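## Task

Place the AAA battery inside the drawer labelled S of the chest, with every other item still resting on the table. Drawers have no end stops and can be pulled completely free. Dropping the battery into the drawer from a little above its rim is allowed. All drawers must be closed at the end. The chest may slide a few centimetres or rotate a little but has to finish standing upright. Nothing may count as done if it stays in place only because the robot is holding it.

## Robot and tools

Robot: two arms, left_arm (on the +y side) and right_arm, each with a two-finger gripper. The names are labels only; they do not match sides of a camera image.

Frame: a single scene frame. Origin lies on the table top midway between the arms; +x runs out over the table, +z up. Positions are in metres, orientations are quaternions written w, x, y, z. Gripper axes: fingers point along the gripper's +z, and close and open along its x. end_effector_position is the point between the finger pads; fingertips extend 17.5 mm past it. Pure rotations pivot about that point, which is 25 mm off the last joint's axis toward the gripper's -y; a flat block protrudes about 9 cm toward -y and rotates with the gripper, so mind it near the chest.

The 20-number row (used by both execute_actions and move): left_arm x, y, z, qw, qx, qy, qz, left_gripper position, force_limit, speed, then the same ten for right_arm/right_gripper. Always all 20, even if one arm idles. The pose part is an absolute target in the scene frame, not an offset. The last three per arm lie in [-1, 1]: position +1 = fully open (50 mm gap), about -0.65 = pads meet, -1 = close until an object stops the fingers. force_limit maps -1/0/+1 to roughly 20/102/185 N per pad (final grip may be ~17 % above). speed maps -1/0/+1 to 20/85/150 mm/s of gap change. To keep an arm still, resend its last reported full pose plus the same gripper numbers; a 0 in the gripper part is a real command. Keep quaternions constant in every row to hold orientation, since reported ones drift.

execute_actions: argument actions is a list with zero or one item. Empty list = just look. An item with rows (1 to 15 rows) and optional steps (up to 15, default 15, each 1/30 s) plays one row per step, repeating the last. An item with only steps (up to 300) is a wait counted from the previous result. Optional pictures true/false. A call is rejected, sending nothing, if any target lies over 0.6 m from that arm's last reported position along any gripper axis. Each step the target is clipped to within 100 mm and 16 degrees of the measured pose; after an action an arm only continues to its last clipped pose, so check the result and send the remainder. Motion trails commands by about 0.17 s; position wins over orientation when both cannot be met.

move: target is one 20-number row; each gripper travels a straight line to its pose, all paths ending together, in 0.5 to 10 s (cut off at 10 s). speed is the path top speed in m/s, 0.002 to 0.5 (default 0.25); turning is capped at twice that in rad/s. Optional stop_force, 13 to 80 N, one value for both arms, not allowed in the first 0.2 s of a scene: an arm halts when its wrist sensor feels that much extra push against its motion for two steps, backs to where it was two steps earlier and holds. Use it only with slow moves and no rotation; omit it when lifting off something the gripper is pressing. Paths ignore obstacles and the other arm, and grippers can lag, stray or overshoot speed near full reach. The result adds a move: line with the ending (done, off_target, moving, held, contact, fault) and limits (paced = target clipped; held = some steps blocked), plus each gripper's distance from its pose.

wait: seconds from 0 to 10; the robot receives nothing new. zoom_image: camera (cam_head_left, cam_head_right, cam_high, cam_low, cam_left_wrist, cam_right_wrist) and region [x0, y0, x1, y1] in pixels, top-left origin, at most 504 by 504. All cameras are 672x504; calibration (K, distortion, T_world_to_cam) was provided and may be slightly off. finished_scene: scene = the current scene's number; it ends and grades that scene permanently.

Reading results: the state line gives each gripper's position, quaternion and velocities; reported hand position may be off, more at long reach. A Hand target line shows where the controller is driving each arm. HELD marks steps whose command was not sent; pose unreachable names an arm whose command the clearance check altered. object_status: 0 moving, 1 blocked while opening, 2 blocked while closing (a grip), 3 reached the commanded opening or pads met (usually nothing held). Gripping: send -1 and keep it, then confirm 2. New force or speed values only apply after a position change of at least 0.01; open first to regrip softer. Opening in mm is about (250 - position_measured) x 0.202. Wrist force and torque are given per arm on the gripper's own axes, noisy, with a fixed offset up to ~5.5 N, saturating near 100 N; force points from the surface into the arm.

Avoid: knocking or placing items off the table, dropping things from height, fast or deep pushes into firm surfaces (arms are stiff), and arms touching each other. A joint torque at its load limit (shoulder 310, elbow 141, wrists 50.7 N m, held weight included) or an outside force of 150 N stops that arm for 10 s. Motors heat while holding loads: warning from 70 °C, brake stop at 85 °C. Held parts may occasionally be tugged briefly; grip firmly.

Each tool is called after "Call:" in YAML: its name, and indented under it one key for each argument.

## Session

I'll start by looking at the current state of the scene.

Call:
execute_actions:
  actions: []

Scene clock: 0.00 s of 7200.00 s.
left_arm: end_effector_position=(+0.5344, +0.4403, +0.1999) position_measured=3 object_status=3 end_effector_quat_wxyz=(+0.019, +0.993, +0.113, -0.003) end_effector_velocity=(+0.000, -0.000, -0.000) end_effector_angular_velocity=(+0.001, +0.001, -0.001) | right_arm: end_effector_position=(+0.0335, +0.1463, +0.1054) position_measured=3 object_status=3 end_effector_quat_wxyz=(+0.388, +0.849, +0.218, +0.285) end_effector_velocity=(+0.000, -0.000, +0.001) end_effector_angular_velocity=(-0.001, +0.000, +0.000)
Joint positions: left_arm=[-0.719 -1.574  2.118 -2.137 -1.603  0.679] | right_arm=[ 4.859 -2.157 -1.558 -1.921  1.095 -3.093]
Joint velocities: left_arm=[-0.     0.001 -0.001  0.001 -0.     0.001] | right_arm=[-0.     0.001 -0.    -0.001 -0.    -0.   ]
Wrist force (N, on the end effector, along its own x y z axes, offset not removed): no reading
Wrist torque (N m, same axes, about the end effector's origin, offset not removed): no reading
Hand target (left_arm): +0.534, +0.440, +0.200; +0.019, +0.993, +0.113, -0.003
Hand target (right_arm): +0.033, +0.146, +0.105; +0.388, +0.849, +0.218, +0.285

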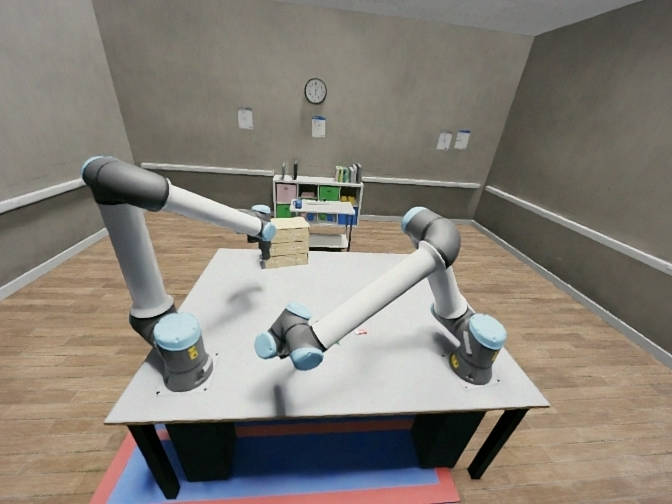

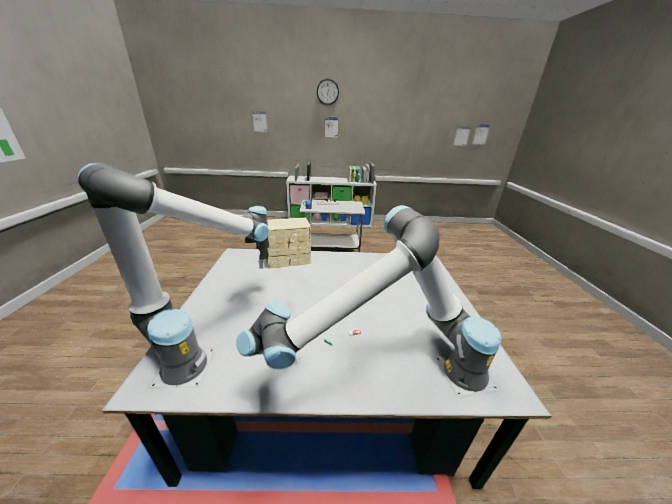

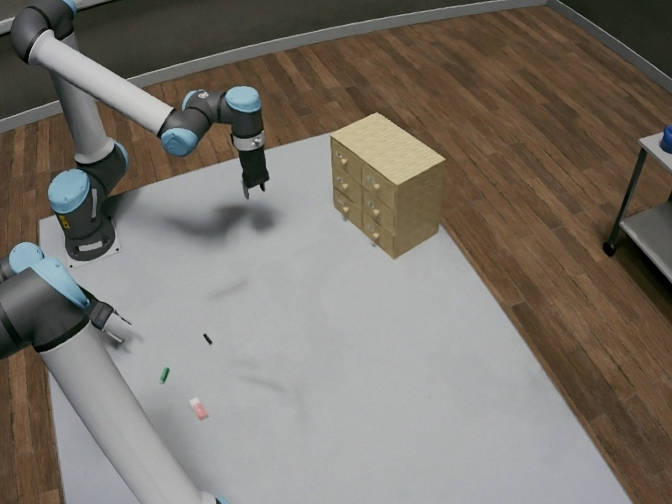

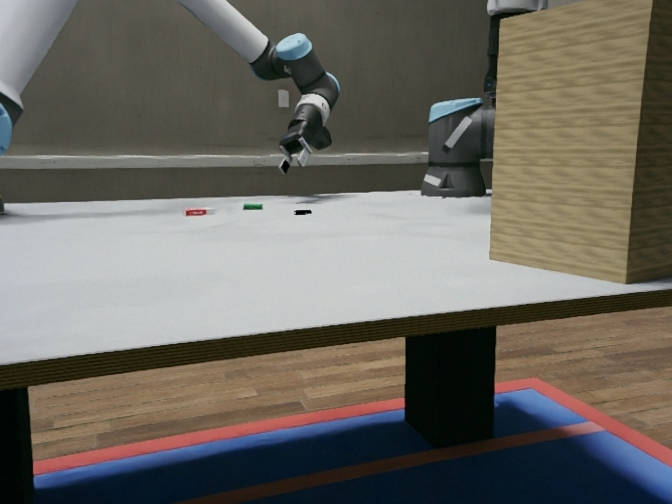

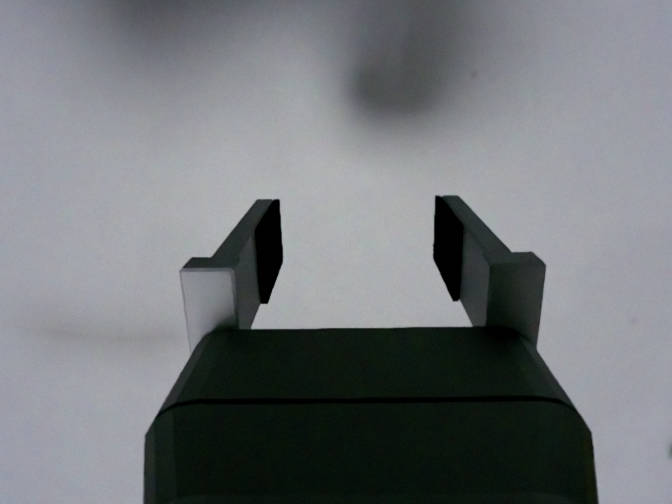

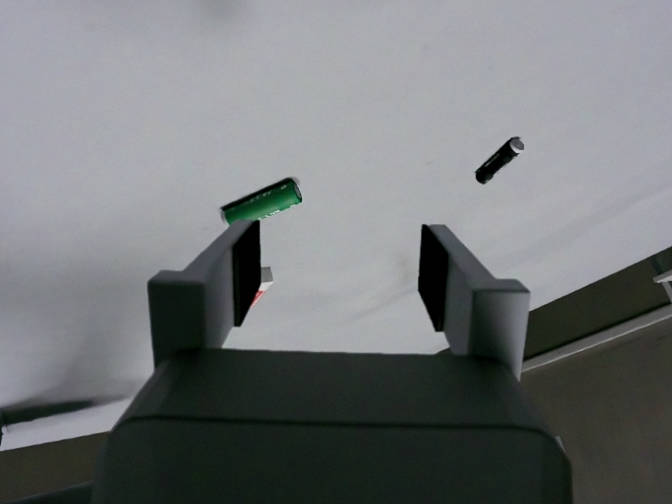

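Call:
zoom_image:
  camera: "cam_high"
  region: [300, 100, 470, 270]

Call:
zoom_image:
  camera: "cam_head_right"
  region: [250, 205, 330, 280]

Call:
zoom_image:
  camera: "cam_right_wrist"
  region: [200, 120, 560, 320]

Region (300, 100, 470, 270) of cam_high's 672x504 image, scaled by 2.965, with more detail than that image has.

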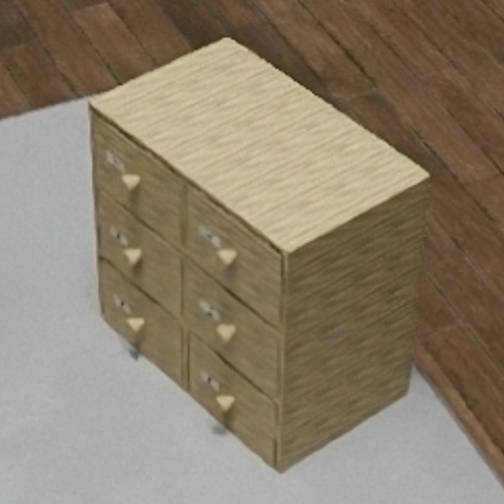

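Region (250, 205, 330, 280) of cam_head_right's 672x504 image, scaled by 6.300, with more detail than that image has; it fills the top 472 rows of this view, and the rest is white.

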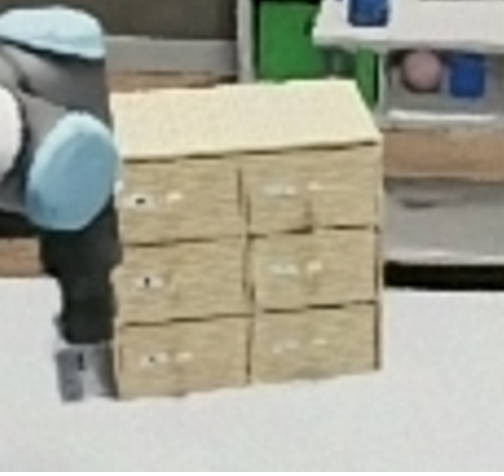

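Region (200, 120, 560, 320) of cam_right_wrist's 672x504 image, scaled by 1.400, with more detail than that image has.

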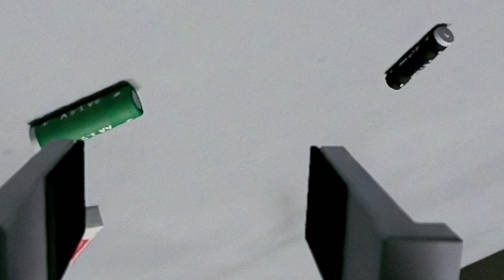

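Call:
zoom_image:
  camera: "cam_right_wrist"
  region: [455, 125, 545, 195]

Call:
zoom_image:
  camera: "cam_right_wrist"
  region: [210, 165, 310, 235]

Call:
zoom_image:
  camera: "cam_high"
  region: [325, 135, 405, 255]

Region (455, 125, 545, 195) of cam_right_wrist's 672x504 image, scaled by 5.600, with more detail than that image has.

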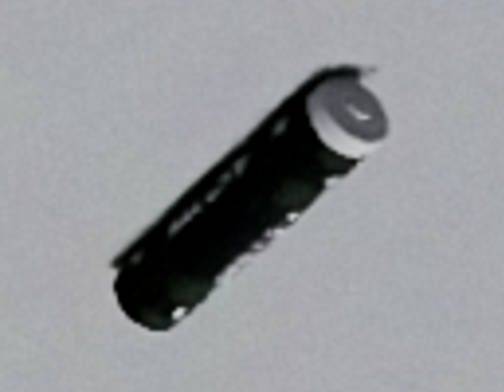

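Region (210, 165, 310, 235) of cam_right_wrist's 672x504 image, scaled by 5.040, with more detail than that image has; it fills the top 353 rows of this view, and the rest is white.

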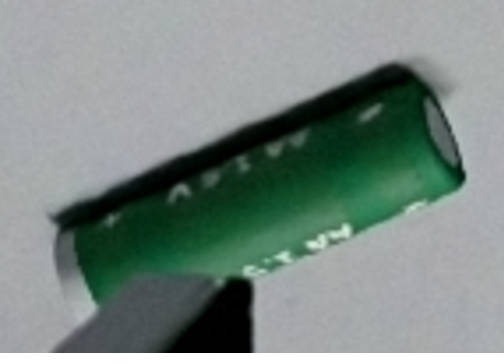

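Region (325, 135, 405, 255) of cam_high's 672x504 image, scaled by 4.200, with more detail than that image has.

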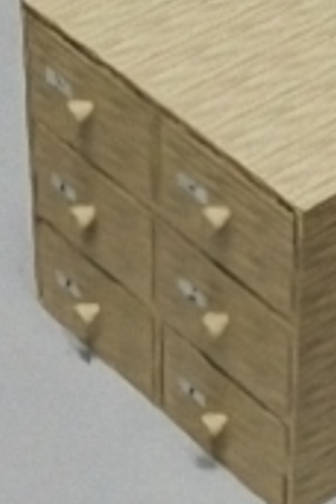

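Call:
zoom_image:
  camera: "cam_high"
  region: [140, 320, 240, 430]

Region (140, 320, 240, 430) of cam_high's 672x504 image, scaled by 4.582, with more detail than that image has; it fills the left 458 columns of this view, and the rest is white.

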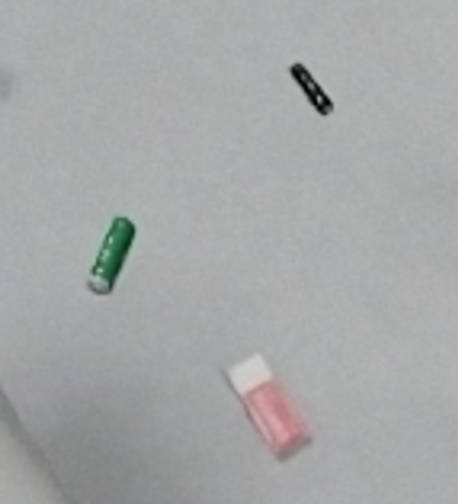

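Call:
move:
  target: [0.562, 0.338, 0.252, 0.41287, -0.47495, 0.58652, -0.50985, 1, 0, 0, 0.272, 0.07, 0.16, 0, 0.9909, 0.1349, 0, 1, 0, 0]
  speed: 0.35

Scene clock: 124.30 s of 7200.00 s.
left_arm: end_effector_position=(+0.5615, +0.3380, +0.2519) position_measured=3 object_status=3 end_effector_quat_wxyz=(+0.413, -0.476, +0.586, -0.509) end_effector_velocity=(+0.000, -0.000, -0.000) end_effector_angular_velocity=(-0.002, -0.013, -0.011) | right_arm: end_effector_position=(+0.2714, +0.0703, +0.1591) position_measured=3 object_status=3 end_effector_quat_wxyz=(+0.000, +0.991, +0.135, -0.001) end_effector_velocity=(+0.000, -0.000, +0.001) end_effector_angular_velocity=(+0.000, -0.000, +0.001)
Joint positions: left_arm=[-1.197 -1.082  2.557 -4.38  -0.649  2.952] | right_arm=[ 4.321 -1.772 -1.968 -0.973  1.573 -3.639]
Joint velocities: left_arm=[ 0.005  0.015 -0.004 -0.038 -0.013  0.024] | right_arm=[-0.     0.001 -0.    -0.    -0.    -0.001]
Wrist force (N, on the end effector, along its own x y z axes, offset not removed): left_arm=[0.8 -0.9 0.0] | right_arm=[-3.5 -7.3 0.5]
Wrist torque (N m, same axes, about the end effector's origin, offset not removed): left_arm=[-0.28 -0.20 -0.13] | right_arm=[-1.13 0.44 0.06]
Hand target (left_arm): +0.562, +0.338, +0.252; +0.413, -0.475, +0.586, -0.510
Hand target (right_arm): +0.271, +0.070, +0.159; +0.000, +0.991, +0.135, -0.001
Off the commanded pose (left_arm): 0.000 m, 0 deg.
Off the commanded pose (right_arm): 0.001 m, 0 deg.
After step 90, 117.00 s passed at rest.
move: done; limits=paced
camera_calibration (this result's frames):
cam_left_wrist: T_world_to_cam=[[-0.18241, -0.982695, -0.0322032, 0.449994], [-0.420643, 0.107601, -0.900823, 0.423264], [0.888699, -0.150773, -0.432991, -0.186498], [0, 0, 0, 1]] pos_world=[0.425867, 0.368545, 0.315025]
cam_right_wrist: T_world_to_cam=[[0.962575, 0.268136, -0.0394153, -0.266637], [0.269227, -0.929358, 0.252607, -0.0447724], [0.031102, -0.253765, -0.966766, 0.317483], [0, 0, 0, 1]] pos_world=[0.258837, 0.110451, 0.307732]

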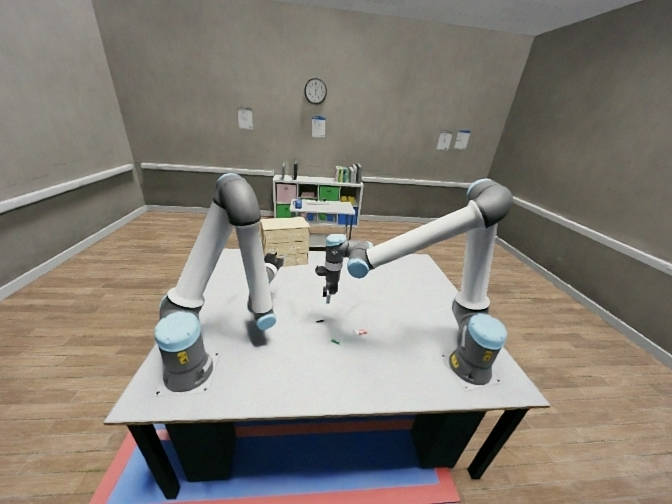

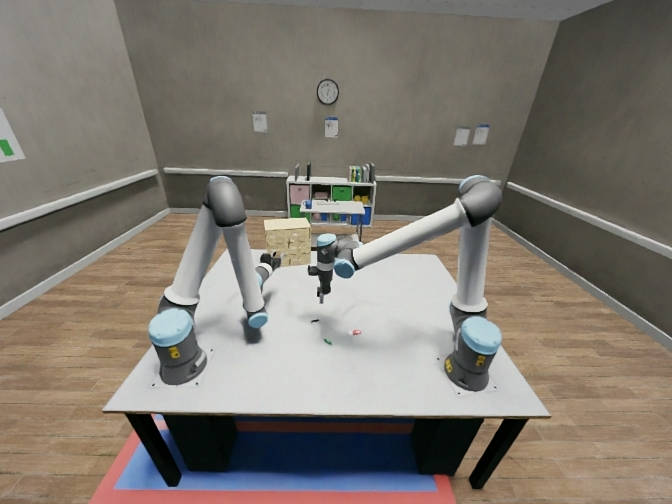

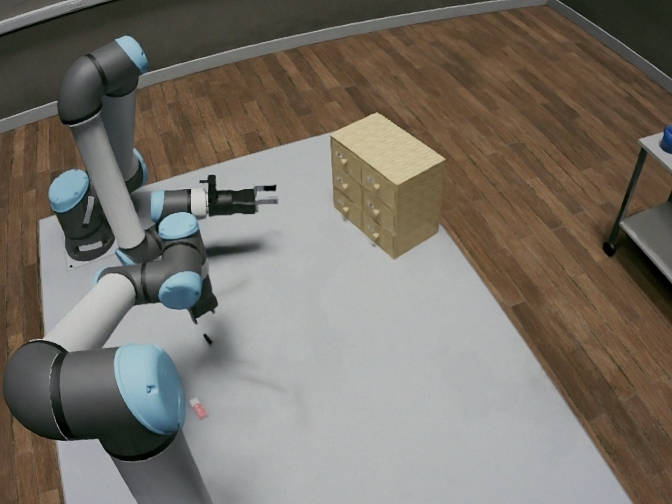

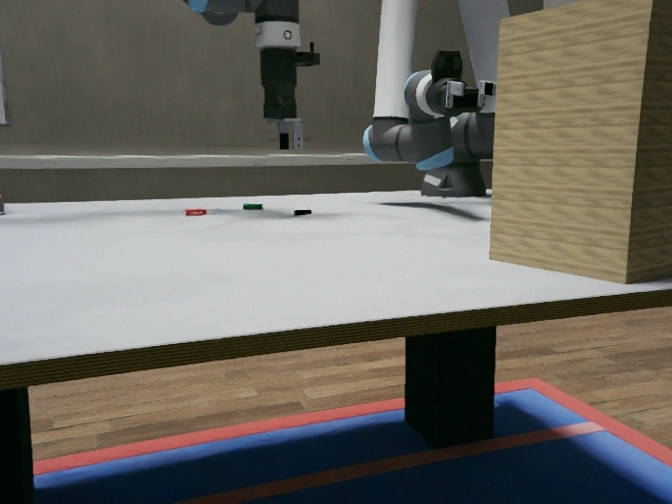

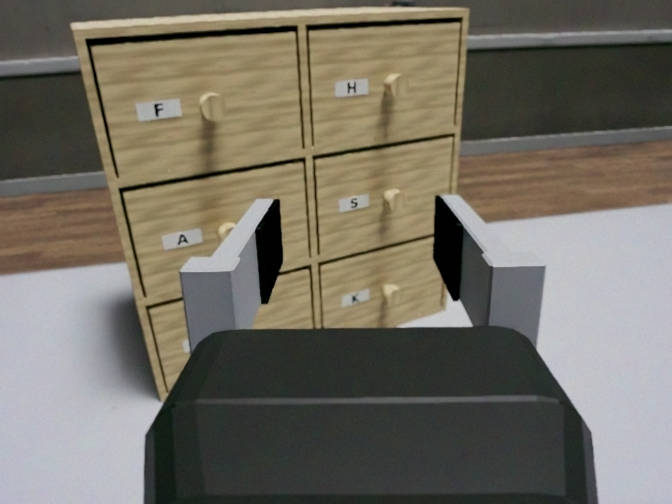

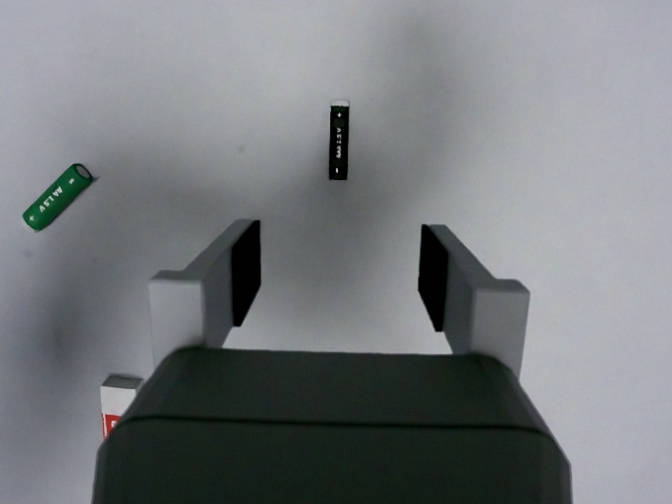

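Call:
zoom_image:
  camera: "cam_left_wrist"
  region: [280, 0, 480, 330]

Call:
zoom_image:
  camera: "cam_left_wrist"
  region: [330, 160, 430, 240]

Region (280, 0, 480, 330) of cam_left_wrist's 672x504 image, scaled by 1.527, with more detail than that image has; it fills the left 305 columns of this view, and the rest is white.

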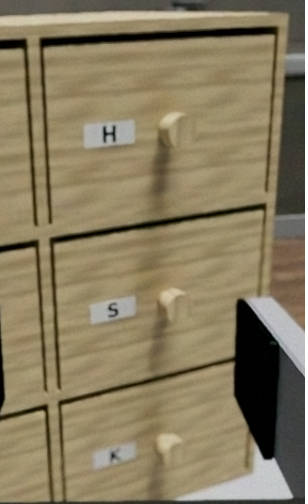

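Region (330, 160, 430, 240) of cam_left_wrist's 672x504 image, scaled by 5.040, with more detail than that image has; it fills the top 403 rows of this view, and the rest is white.

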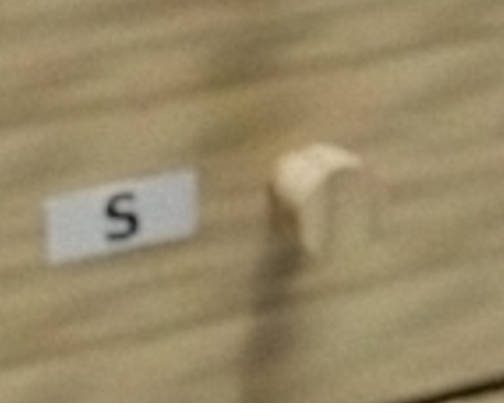

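Call:
move:
  target: [0.562, 0.338, 0.252, 0.41287, -0.47495, 0.58652, -0.50985, 1, 0, 0, 0.264, 0.097, 0.06, 0, 0.9909, 0.1349, 0, 1, 0, 0]
  speed: 0.2

Scene clock: 244.23 s of 7200.00 s.
left_arm: end_effector_position=(+0.5620, +0.3380, +0.2520) position_measured=3 object_status=3 end_effector_quat_wxyz=(+0.413, -0.475, +0.587, -0.510) end_effector_velocity=(+0.000, -0.001, +0.001) end_effector_angular_velocity=(-0.004, -0.000, +0.000) | right_arm: end_effector_position=(+0.2639, +0.0966, +0.0603) position_measured=3 object_status=3 end_effector_quat_wxyz=(+0.000, +0.991, +0.135, +0.000) end_effector_velocity=(-0.000, +0.001, -0.003) end_effector_angular_velocity=(-0.002, -0.002, +0.002)
Joint positions: left_arm=[-1.195 -1.08   2.555 -4.385 -0.652  2.956] | right_arm=[ 4.34  -1.912 -2.    -0.8    1.571 -3.62 ]
Joint velocities: left_arm=[ 0.    -0.    -0.002  0.    -0.    -0.003] | right_arm=[ 0.001 -0.004  0.     0.002 -0.002 -0.   ]
Wrist force (N, on the end effector, along its own x y z axes, offset not removed): left_arm=[-0.6 -0.4 -1.2] | right_arm=[-1.4 -2.3 -0.2]
Wrist torque (N m, same axes, about the end effector's origin, offset not removed): left_arm=[-0.22 0.09 -0.06] | right_arm=[-0.18 0.14 -0.01]
Hand target (left_arm): +0.562, +0.338, +0.252; +0.413, -0.475, +0.587, -0.510
Hand target (right_arm): +0.264, +0.097, +0.060; +0.000, +0.991, +0.135, +0.000
Off the commanded pose (left_arm): 0.000 m, 0 deg.
Off the commanded pose (right_arm): 0.000 m, 0 deg.
After step 90, 115.77 s passed at rest.
move: done
camera_calibration (this result's frames):
cam_left_wrist: T_world_to_cam=[[-0.183993, -0.982362, -0.0333419, 0.451175], [-0.418645, 0.109011, -0.901584, 0.422125], [0.889316, -0.151926, -0.431318, -0.18727], [0, 0, 0, 1]] pos_world=[0.426276, 0.36875, 0.314851]
cam_right_wrist: T_world_to_cam=[[0.962564, 0.268541, -0.0368397, -0.27061], [0.26896, -0.929384, 0.252798, 0.00677818], [0.0336484, -0.253242, -0.966817, 0.228135], [0, 0, 0, 1]] pos_world=[0.25098, 0.136743, 0.208883]

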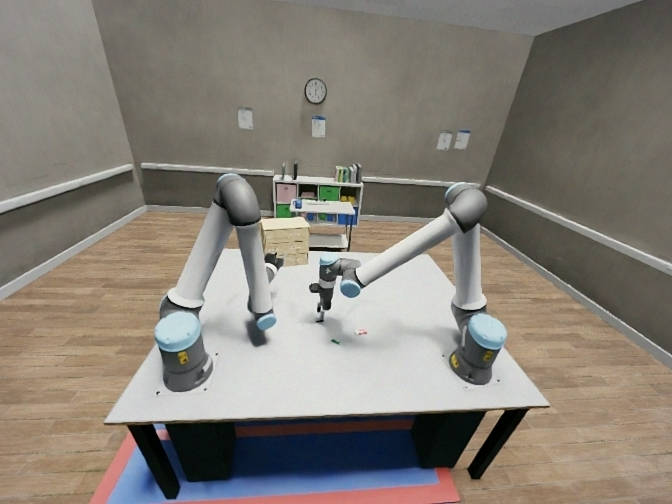

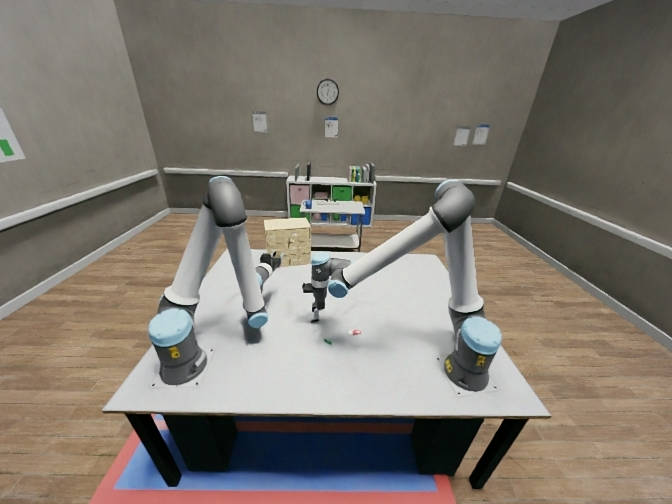

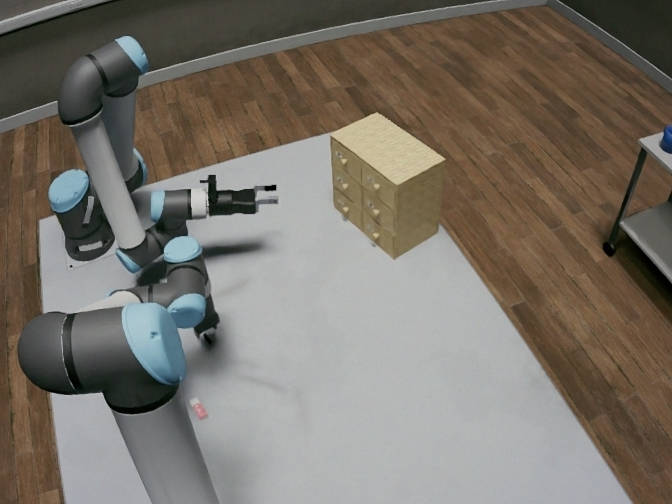

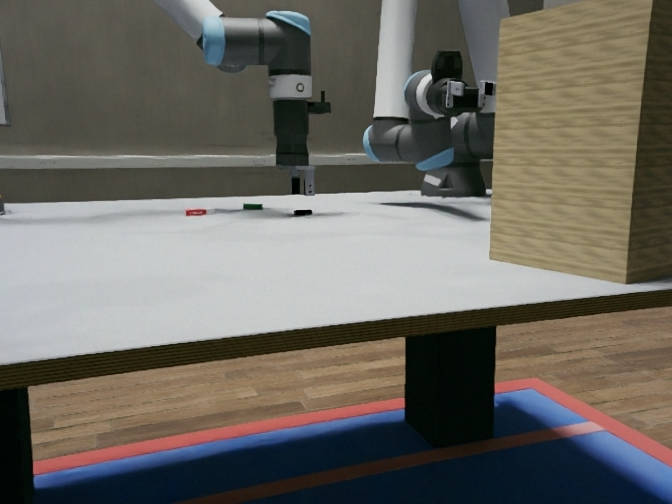

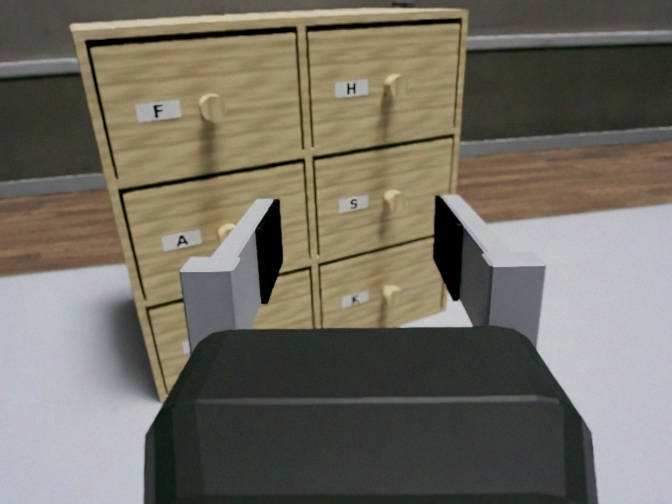

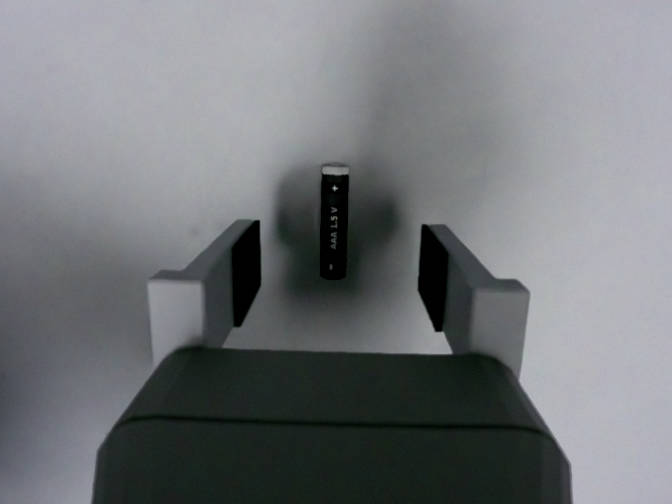

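Call:
zoom_image:
  camera: "cam_low"
  region: [260, 150, 350, 230]

Region (260, 150, 350, 230) of cam_low's 672x504 image, scaled by 5.600, with more detail than that image has.

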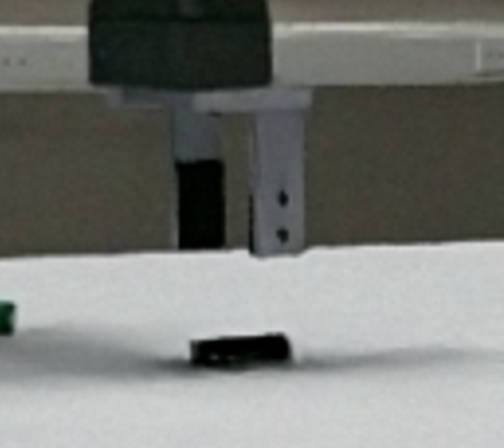

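Call:
move:
  target: [0.562, 0.338, 0.252, 0.41287, -0.47495, 0.58652, -0.50985, 1, 0, 0, 0.2611, 0.0962, 0.0205, 0, 0.9909, 0.1349, 0, 0.2, -0.4, 0.5]
  speed: 0.05
  stop_force: 15

Scene clock: 260.67 s of 7200.00 s.
left_arm: end_effector_position=(+0.5620, +0.3380, +0.2520) position_measured=3 object_status=3 end_effector_quat_wxyz=(+0.413, -0.475, +0.587, -0.510) end_effector_velocity=(-0.000, -0.000, +0.001) end_effector_angular_velocity=(+0.000, -0.001, -0.000) | right_arm: end_effector_position=(+0.2611, +0.0961, +0.0208) position_measured=123 object_status=3 end_effector_quat_wxyz=(+0.000, +0.991, +0.135, +0.000) end_effector_velocity=(-0.000, -0.000, -0.003) end_effector_angular_velocity=(-0.001, +0.000, +0.000)
Joint positions: left_arm=[-1.195 -1.08   2.555 -4.385 -0.652  2.956] | right_arm=[ 4.344 -1.961 -2.024 -0.728  1.571 -3.617]
Joint velocities: left_arm=[-0.    -0.001 -0.     0.001  0.     0.001] | right_arm=[-0.    -0.004 -0.001  0.005  0.    -0.   ]
Wrist force (N, on the end effector, along its own x y z axes, offset not removed): left_arm=[1.0 -2.6 -1.0] | right_arm=[-2.7 -5.6 0.4]
Wrist torque (N m, same axes, about the end effector's origin, offset not removed): left_arm=[-0.57 -0.20 -0.06] | right_arm=[-0.92 0.21 0.10]
Hand target (left_arm): +0.562, +0.338, +0.252; +0.413, -0.475, +0.587, -0.510
Hand target (right_arm): +0.261, +0.096, +0.021; +0.000, +0.991, +0.135, +0.000
Off the commanded pose (left_arm): 0.000 m, 0 deg.
Off the commanded pose (right_arm): 0.000 m, 0 deg.
After step 90, 12.20 s passed at rest.
move: done
camera_calibration (this result's frames):
cam_left_wrist: T_world_to_cam=[[-0.183995, -0.982361, -0.0333553, 0.451179], [-0.418645, 0.109024, -0.901582, 0.422127], [0.889316, -0.151922, -0.43132, -0.187269], [0, 0, 0, 1]] pos_world=[0.426277, 0.368748, 0.314859]
cam_right_wrist: T_world_to_cam=[[0.962563, 0.268544, -0.0368202, -0.269212], [0.268958, -0.92939, 0.252776, 0.0170126], [0.0336612, -0.253216, -0.966824, 0.18993], [0, 0, 0, 1]] pos_world=[0.248165, 0.1362, 0.169417]

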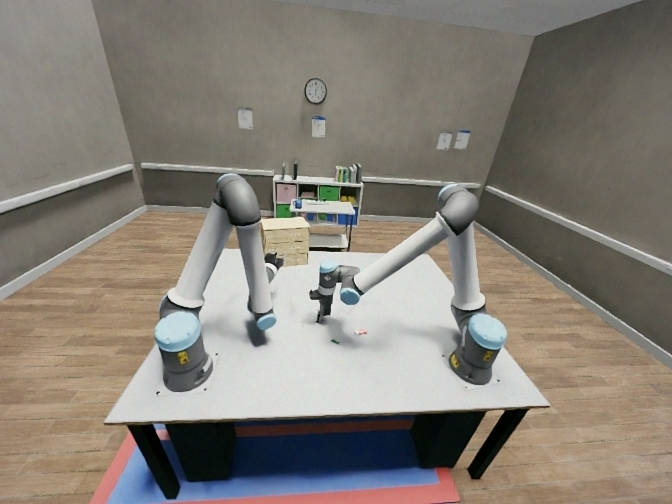

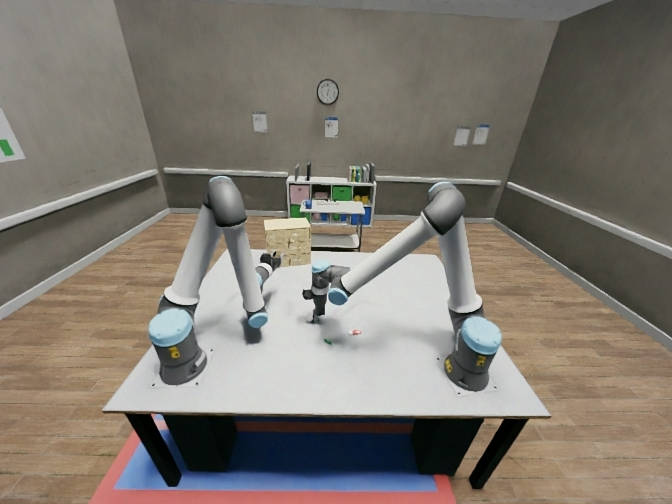

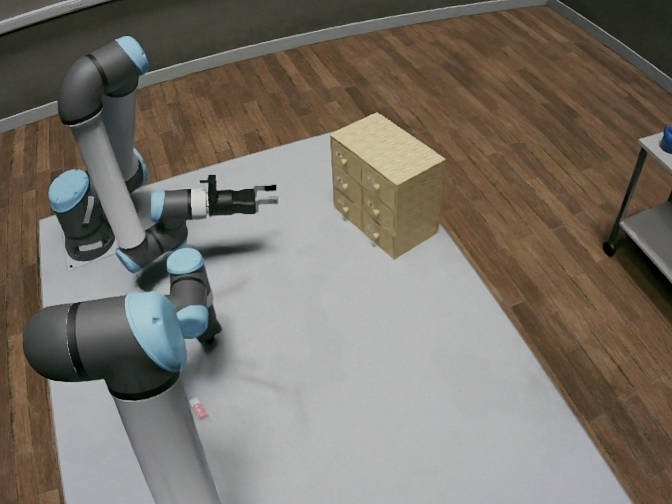

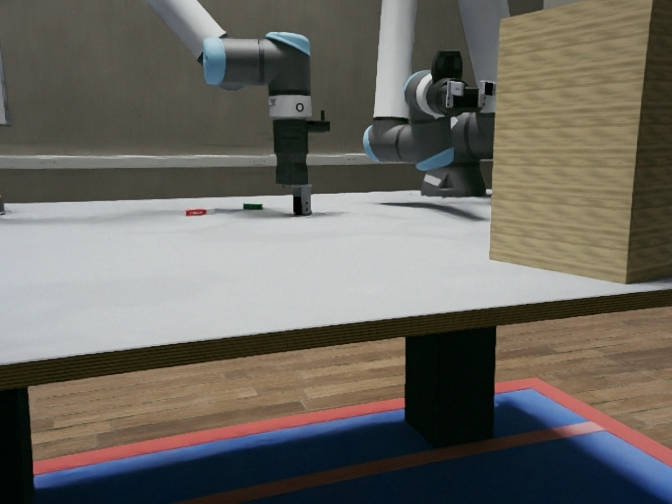

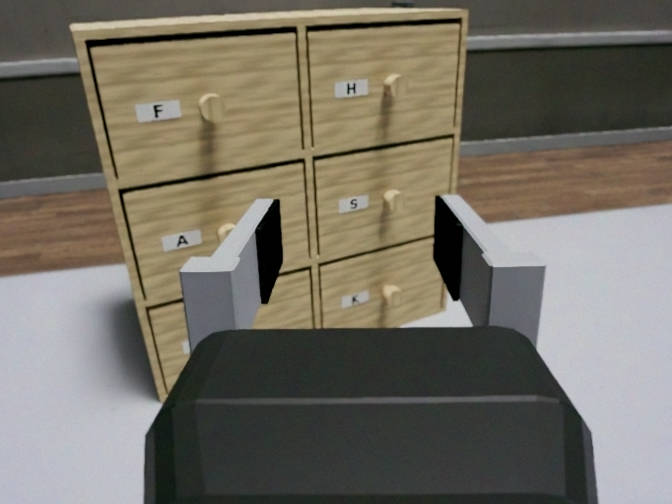

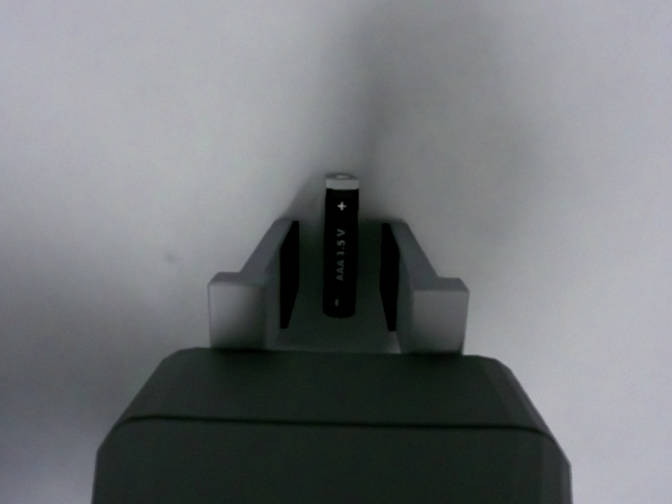

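Call:
zoom_image:
  camera: "cam_low"
  region: [275, 180, 330, 225]

Region (275, 180, 330, 225) of cam_low's 672x504 image, scaled by 9.164, with more detail than that image has; it fills the top 412 rows of this view, and the rest is white.

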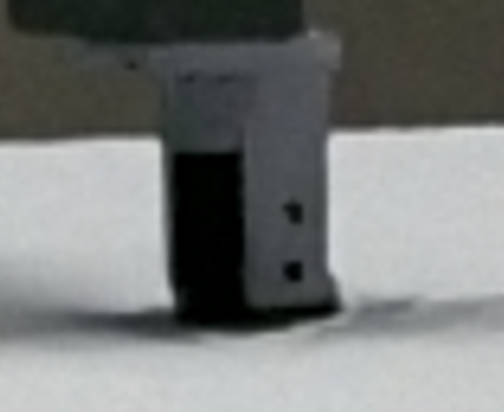

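Call:
move:
  target: [0.562, 0.338, 0.252, 0.41287, -0.47495, 0.58652, -0.50985, 1, 0, 0, 0.2611, 0.0962, 0.0182, 0, 0.9909, 0.1349, 0, 0.2, -0.4, 0.5]
  speed: 0.005
  stop_force: 13

Scene clock: 274.73 s of 7200.00 s.
left_arm: end_effector_position=(+0.5620, +0.3380, +0.2520) position_measured=3 object_status=3 end_effector_quat_wxyz=(+0.413, -0.475, +0.587, -0.510) end_effector_velocity=(-0.000, +0.001, -0.001) end_effector_angular_velocity=(+0.001, +0.001, -0.000) | right_arm: end_effector_position=(+0.2611, +0.0962, +0.0184) position_measured=123 object_status=3 end_effector_quat_wxyz=(+0.000, +0.991, +0.135, -0.000) end_effector_velocity=(-0.000, +0.001, -0.000) end_effector_angular_velocity=(+0.002, -0.001, -0.002)
Joint positions: left_arm=[-1.195 -1.08   2.555 -4.385 -0.652  2.956] | right_arm=[ 4.344 -1.965 -2.024 -0.723  1.571 -3.617]
Joint velocities: left_arm=[-0.     0.001  0.002 -0.001 -0.    -0.   ] | right_arm=[ 0.001 -0.001 -0.     0.003 -0.     0.002]
Wrist force (N, on the end effector, along its own x y z axes, offset not removed): left_arm=[0.9 -0.6 -0.2] | right_arm=[1.2 -4.5 -1.8]
Wrist torque (N m, same axes, about the end effector's origin, offset not removed): left_arm=[-0.12 -0.16 -0.12] | right_arm=[-0.71 -0.52 -0.09]
Hand target (left_arm): +0.562, +0.338, +0.252; +0.413, -0.475, +0.587, -0.510
Hand target (right_arm): +0.261, +0.096, +0.018; +0.000, +0.991, +0.135, -0.000
Off the commanded pose (left_arm): 0.000 m, 0 deg.
Off the commanded pose (right_arm): 0.000 m, 0 deg.
After step 90, 10.37 s passed at rest.
move: done
camera_calibration (this result's frames):
cam_left_wrist: T_world_to_cam=[[-0.183995, -0.982361, -0.0333556, 0.451179], [-0.418645, 0.109024, -0.901582, 0.422127], [0.889316, -0.151922, -0.43132, -0.187269], [0, 0, 0, 1]] pos_world=[0.426277, 0.368748, 0.314859]
cam_right_wrist: T_world_to_cam=[[0.962561, 0.268545, -0.0368806, -0.269298], [0.268976, -0.929398, 0.252726, 0.0177262], [0.0335915, -0.253184, -0.966835, 0.187565], [0, 0, 0, 1]] pos_world=[0.248147, 0.136282, 0.166933]

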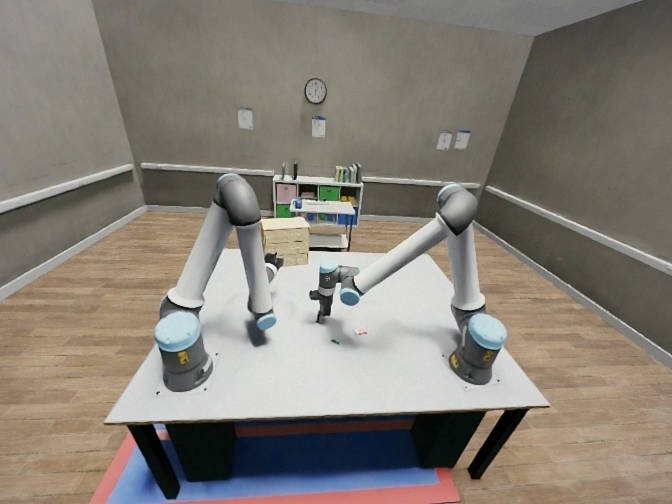

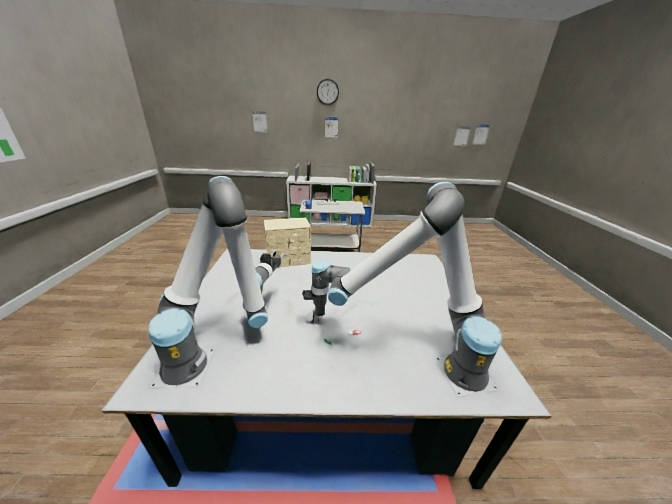

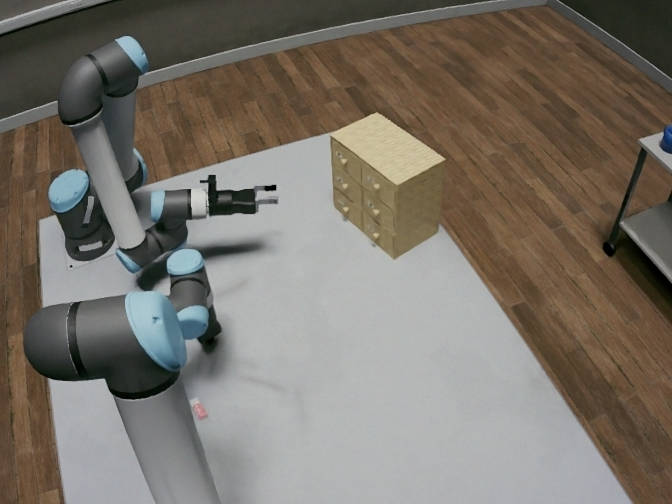

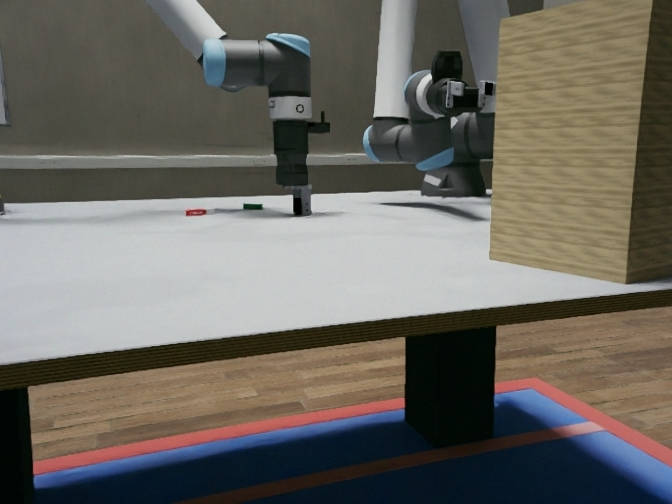

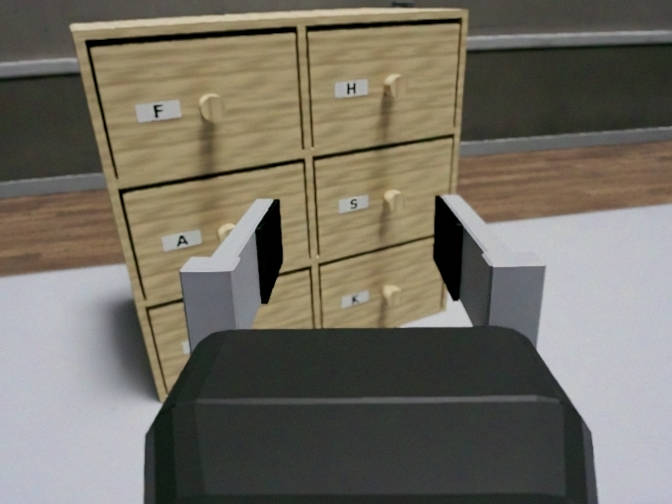

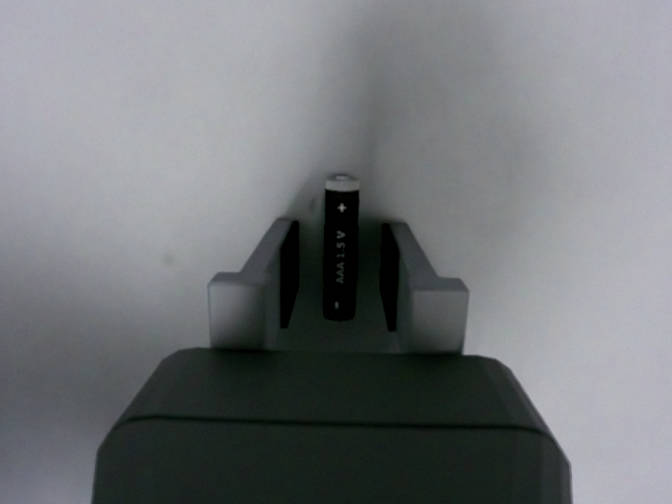

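Now close the right gripper.

Call:
execute_actions:
  actions:
    - {"rows": [[0.562, 0.338, 0.252, 0.41287, -0.47495, 0.58652, -0.50985, 1, 0, 0, 0.2611, 0.0962, 0.0183, 0, 0.9909, 0.1349, 0, -1, -0.3, -0.3]], "steps": 15}
  pictures: false

Scene clock: 284.67 s of 7200.00 s.
left_arm: end_effector_position=(+0.5620, +0.3380, +0.2520) position_measured=3 object_status=3 end_effector_quat_wxyz=(+0.413, -0.475, +0.587, -0.510) end_effector_velocity=(+0.000, -0.000, +0.000) end_effector_angular_velocity=(-0.001, -0.001, +0.000) | right_arm: end_effector_position=(+0.2611, +0.0962, +0.0182) position_measured=207 object_status=2 end_effector_quat_wxyz=(-0.000, +0.991, +0.135, +0.000) end_effector_velocity=(-0.000, -0.000, +0.001) end_effector_angular_velocity=(+0.001, +0.002, -0.001)
Joint positions: left_arm=[-1.195 -1.08   2.555 -4.385 -0.652  2.956] | right_arm=[ 4.344 -1.965 -2.025 -0.723  1.571 -3.617]
Joint velocities: left_arm=[-0.     0.    -0.001 -0.001  0.     0.   ] | right_arm=[-0.001  0.001 -0.    -0.001  0.003 -0.   ]
Wrist force (N, on the end effector, along its own x y z axes, offset not removed): left_arm=[-1.6 0.8 1.5] | right_arm=[-4.0 -1.8 -0.3]
Wrist torque (N m, same axes, about the end effector's origin, offset not removed): left_arm=[0.09 0.27 0.08] | right_arm=[-0.13 0.53 -0.01]
Hand target (left_arm): +0.562, +0.338, +0.252; +0.413, -0.475, +0.587, -0.510
Hand target (right_arm): +0.261, +0.096, +0.018; -0.000, +0.991, +0.135, +0.000
Off the commanded pose (left_arm): 0.000 m, 0 deg.
Off the commanded pose (right_arm): 0.000 m, 0 deg.
Steps of this call (steps 1 to 90: nothing new was sent; then 6.43 s passed at rest; steps 91 to 105: all 15 steps of this action). Readings (end_effector_position | what the end effector reports):
91: left_arm (+0.5620, +0.3380, +0.2520) | right_arm (+0.2611, +0.0962, +0.0182) | left_arm position_measured=3 object_status=3 | right_arm position_measured=125 object_status=0
92: left_arm (+0.5620, +0.3380, +0.2520) | right_arm (+0.2611, +0.0962, +0.0182) | left_arm position_measured=3 object_status=3 | right_arm position_measured=135 object_status=0
94: left_arm (+0.5620, +0.3380, +0.2520) | right_arm (+0.2611, +0.0962, +0.0182) | left_arm position_measured=3 object_status=3 | right_arm position_measured=157 object_status=0
98: left_arm (+0.5620, +0.3380, +0.2520) | right_arm (+0.2611, +0.0962, +0.0182) | left_arm position_measured=3 object_status=3 | right_arm position_measured=200 object_status=0
105: the state above


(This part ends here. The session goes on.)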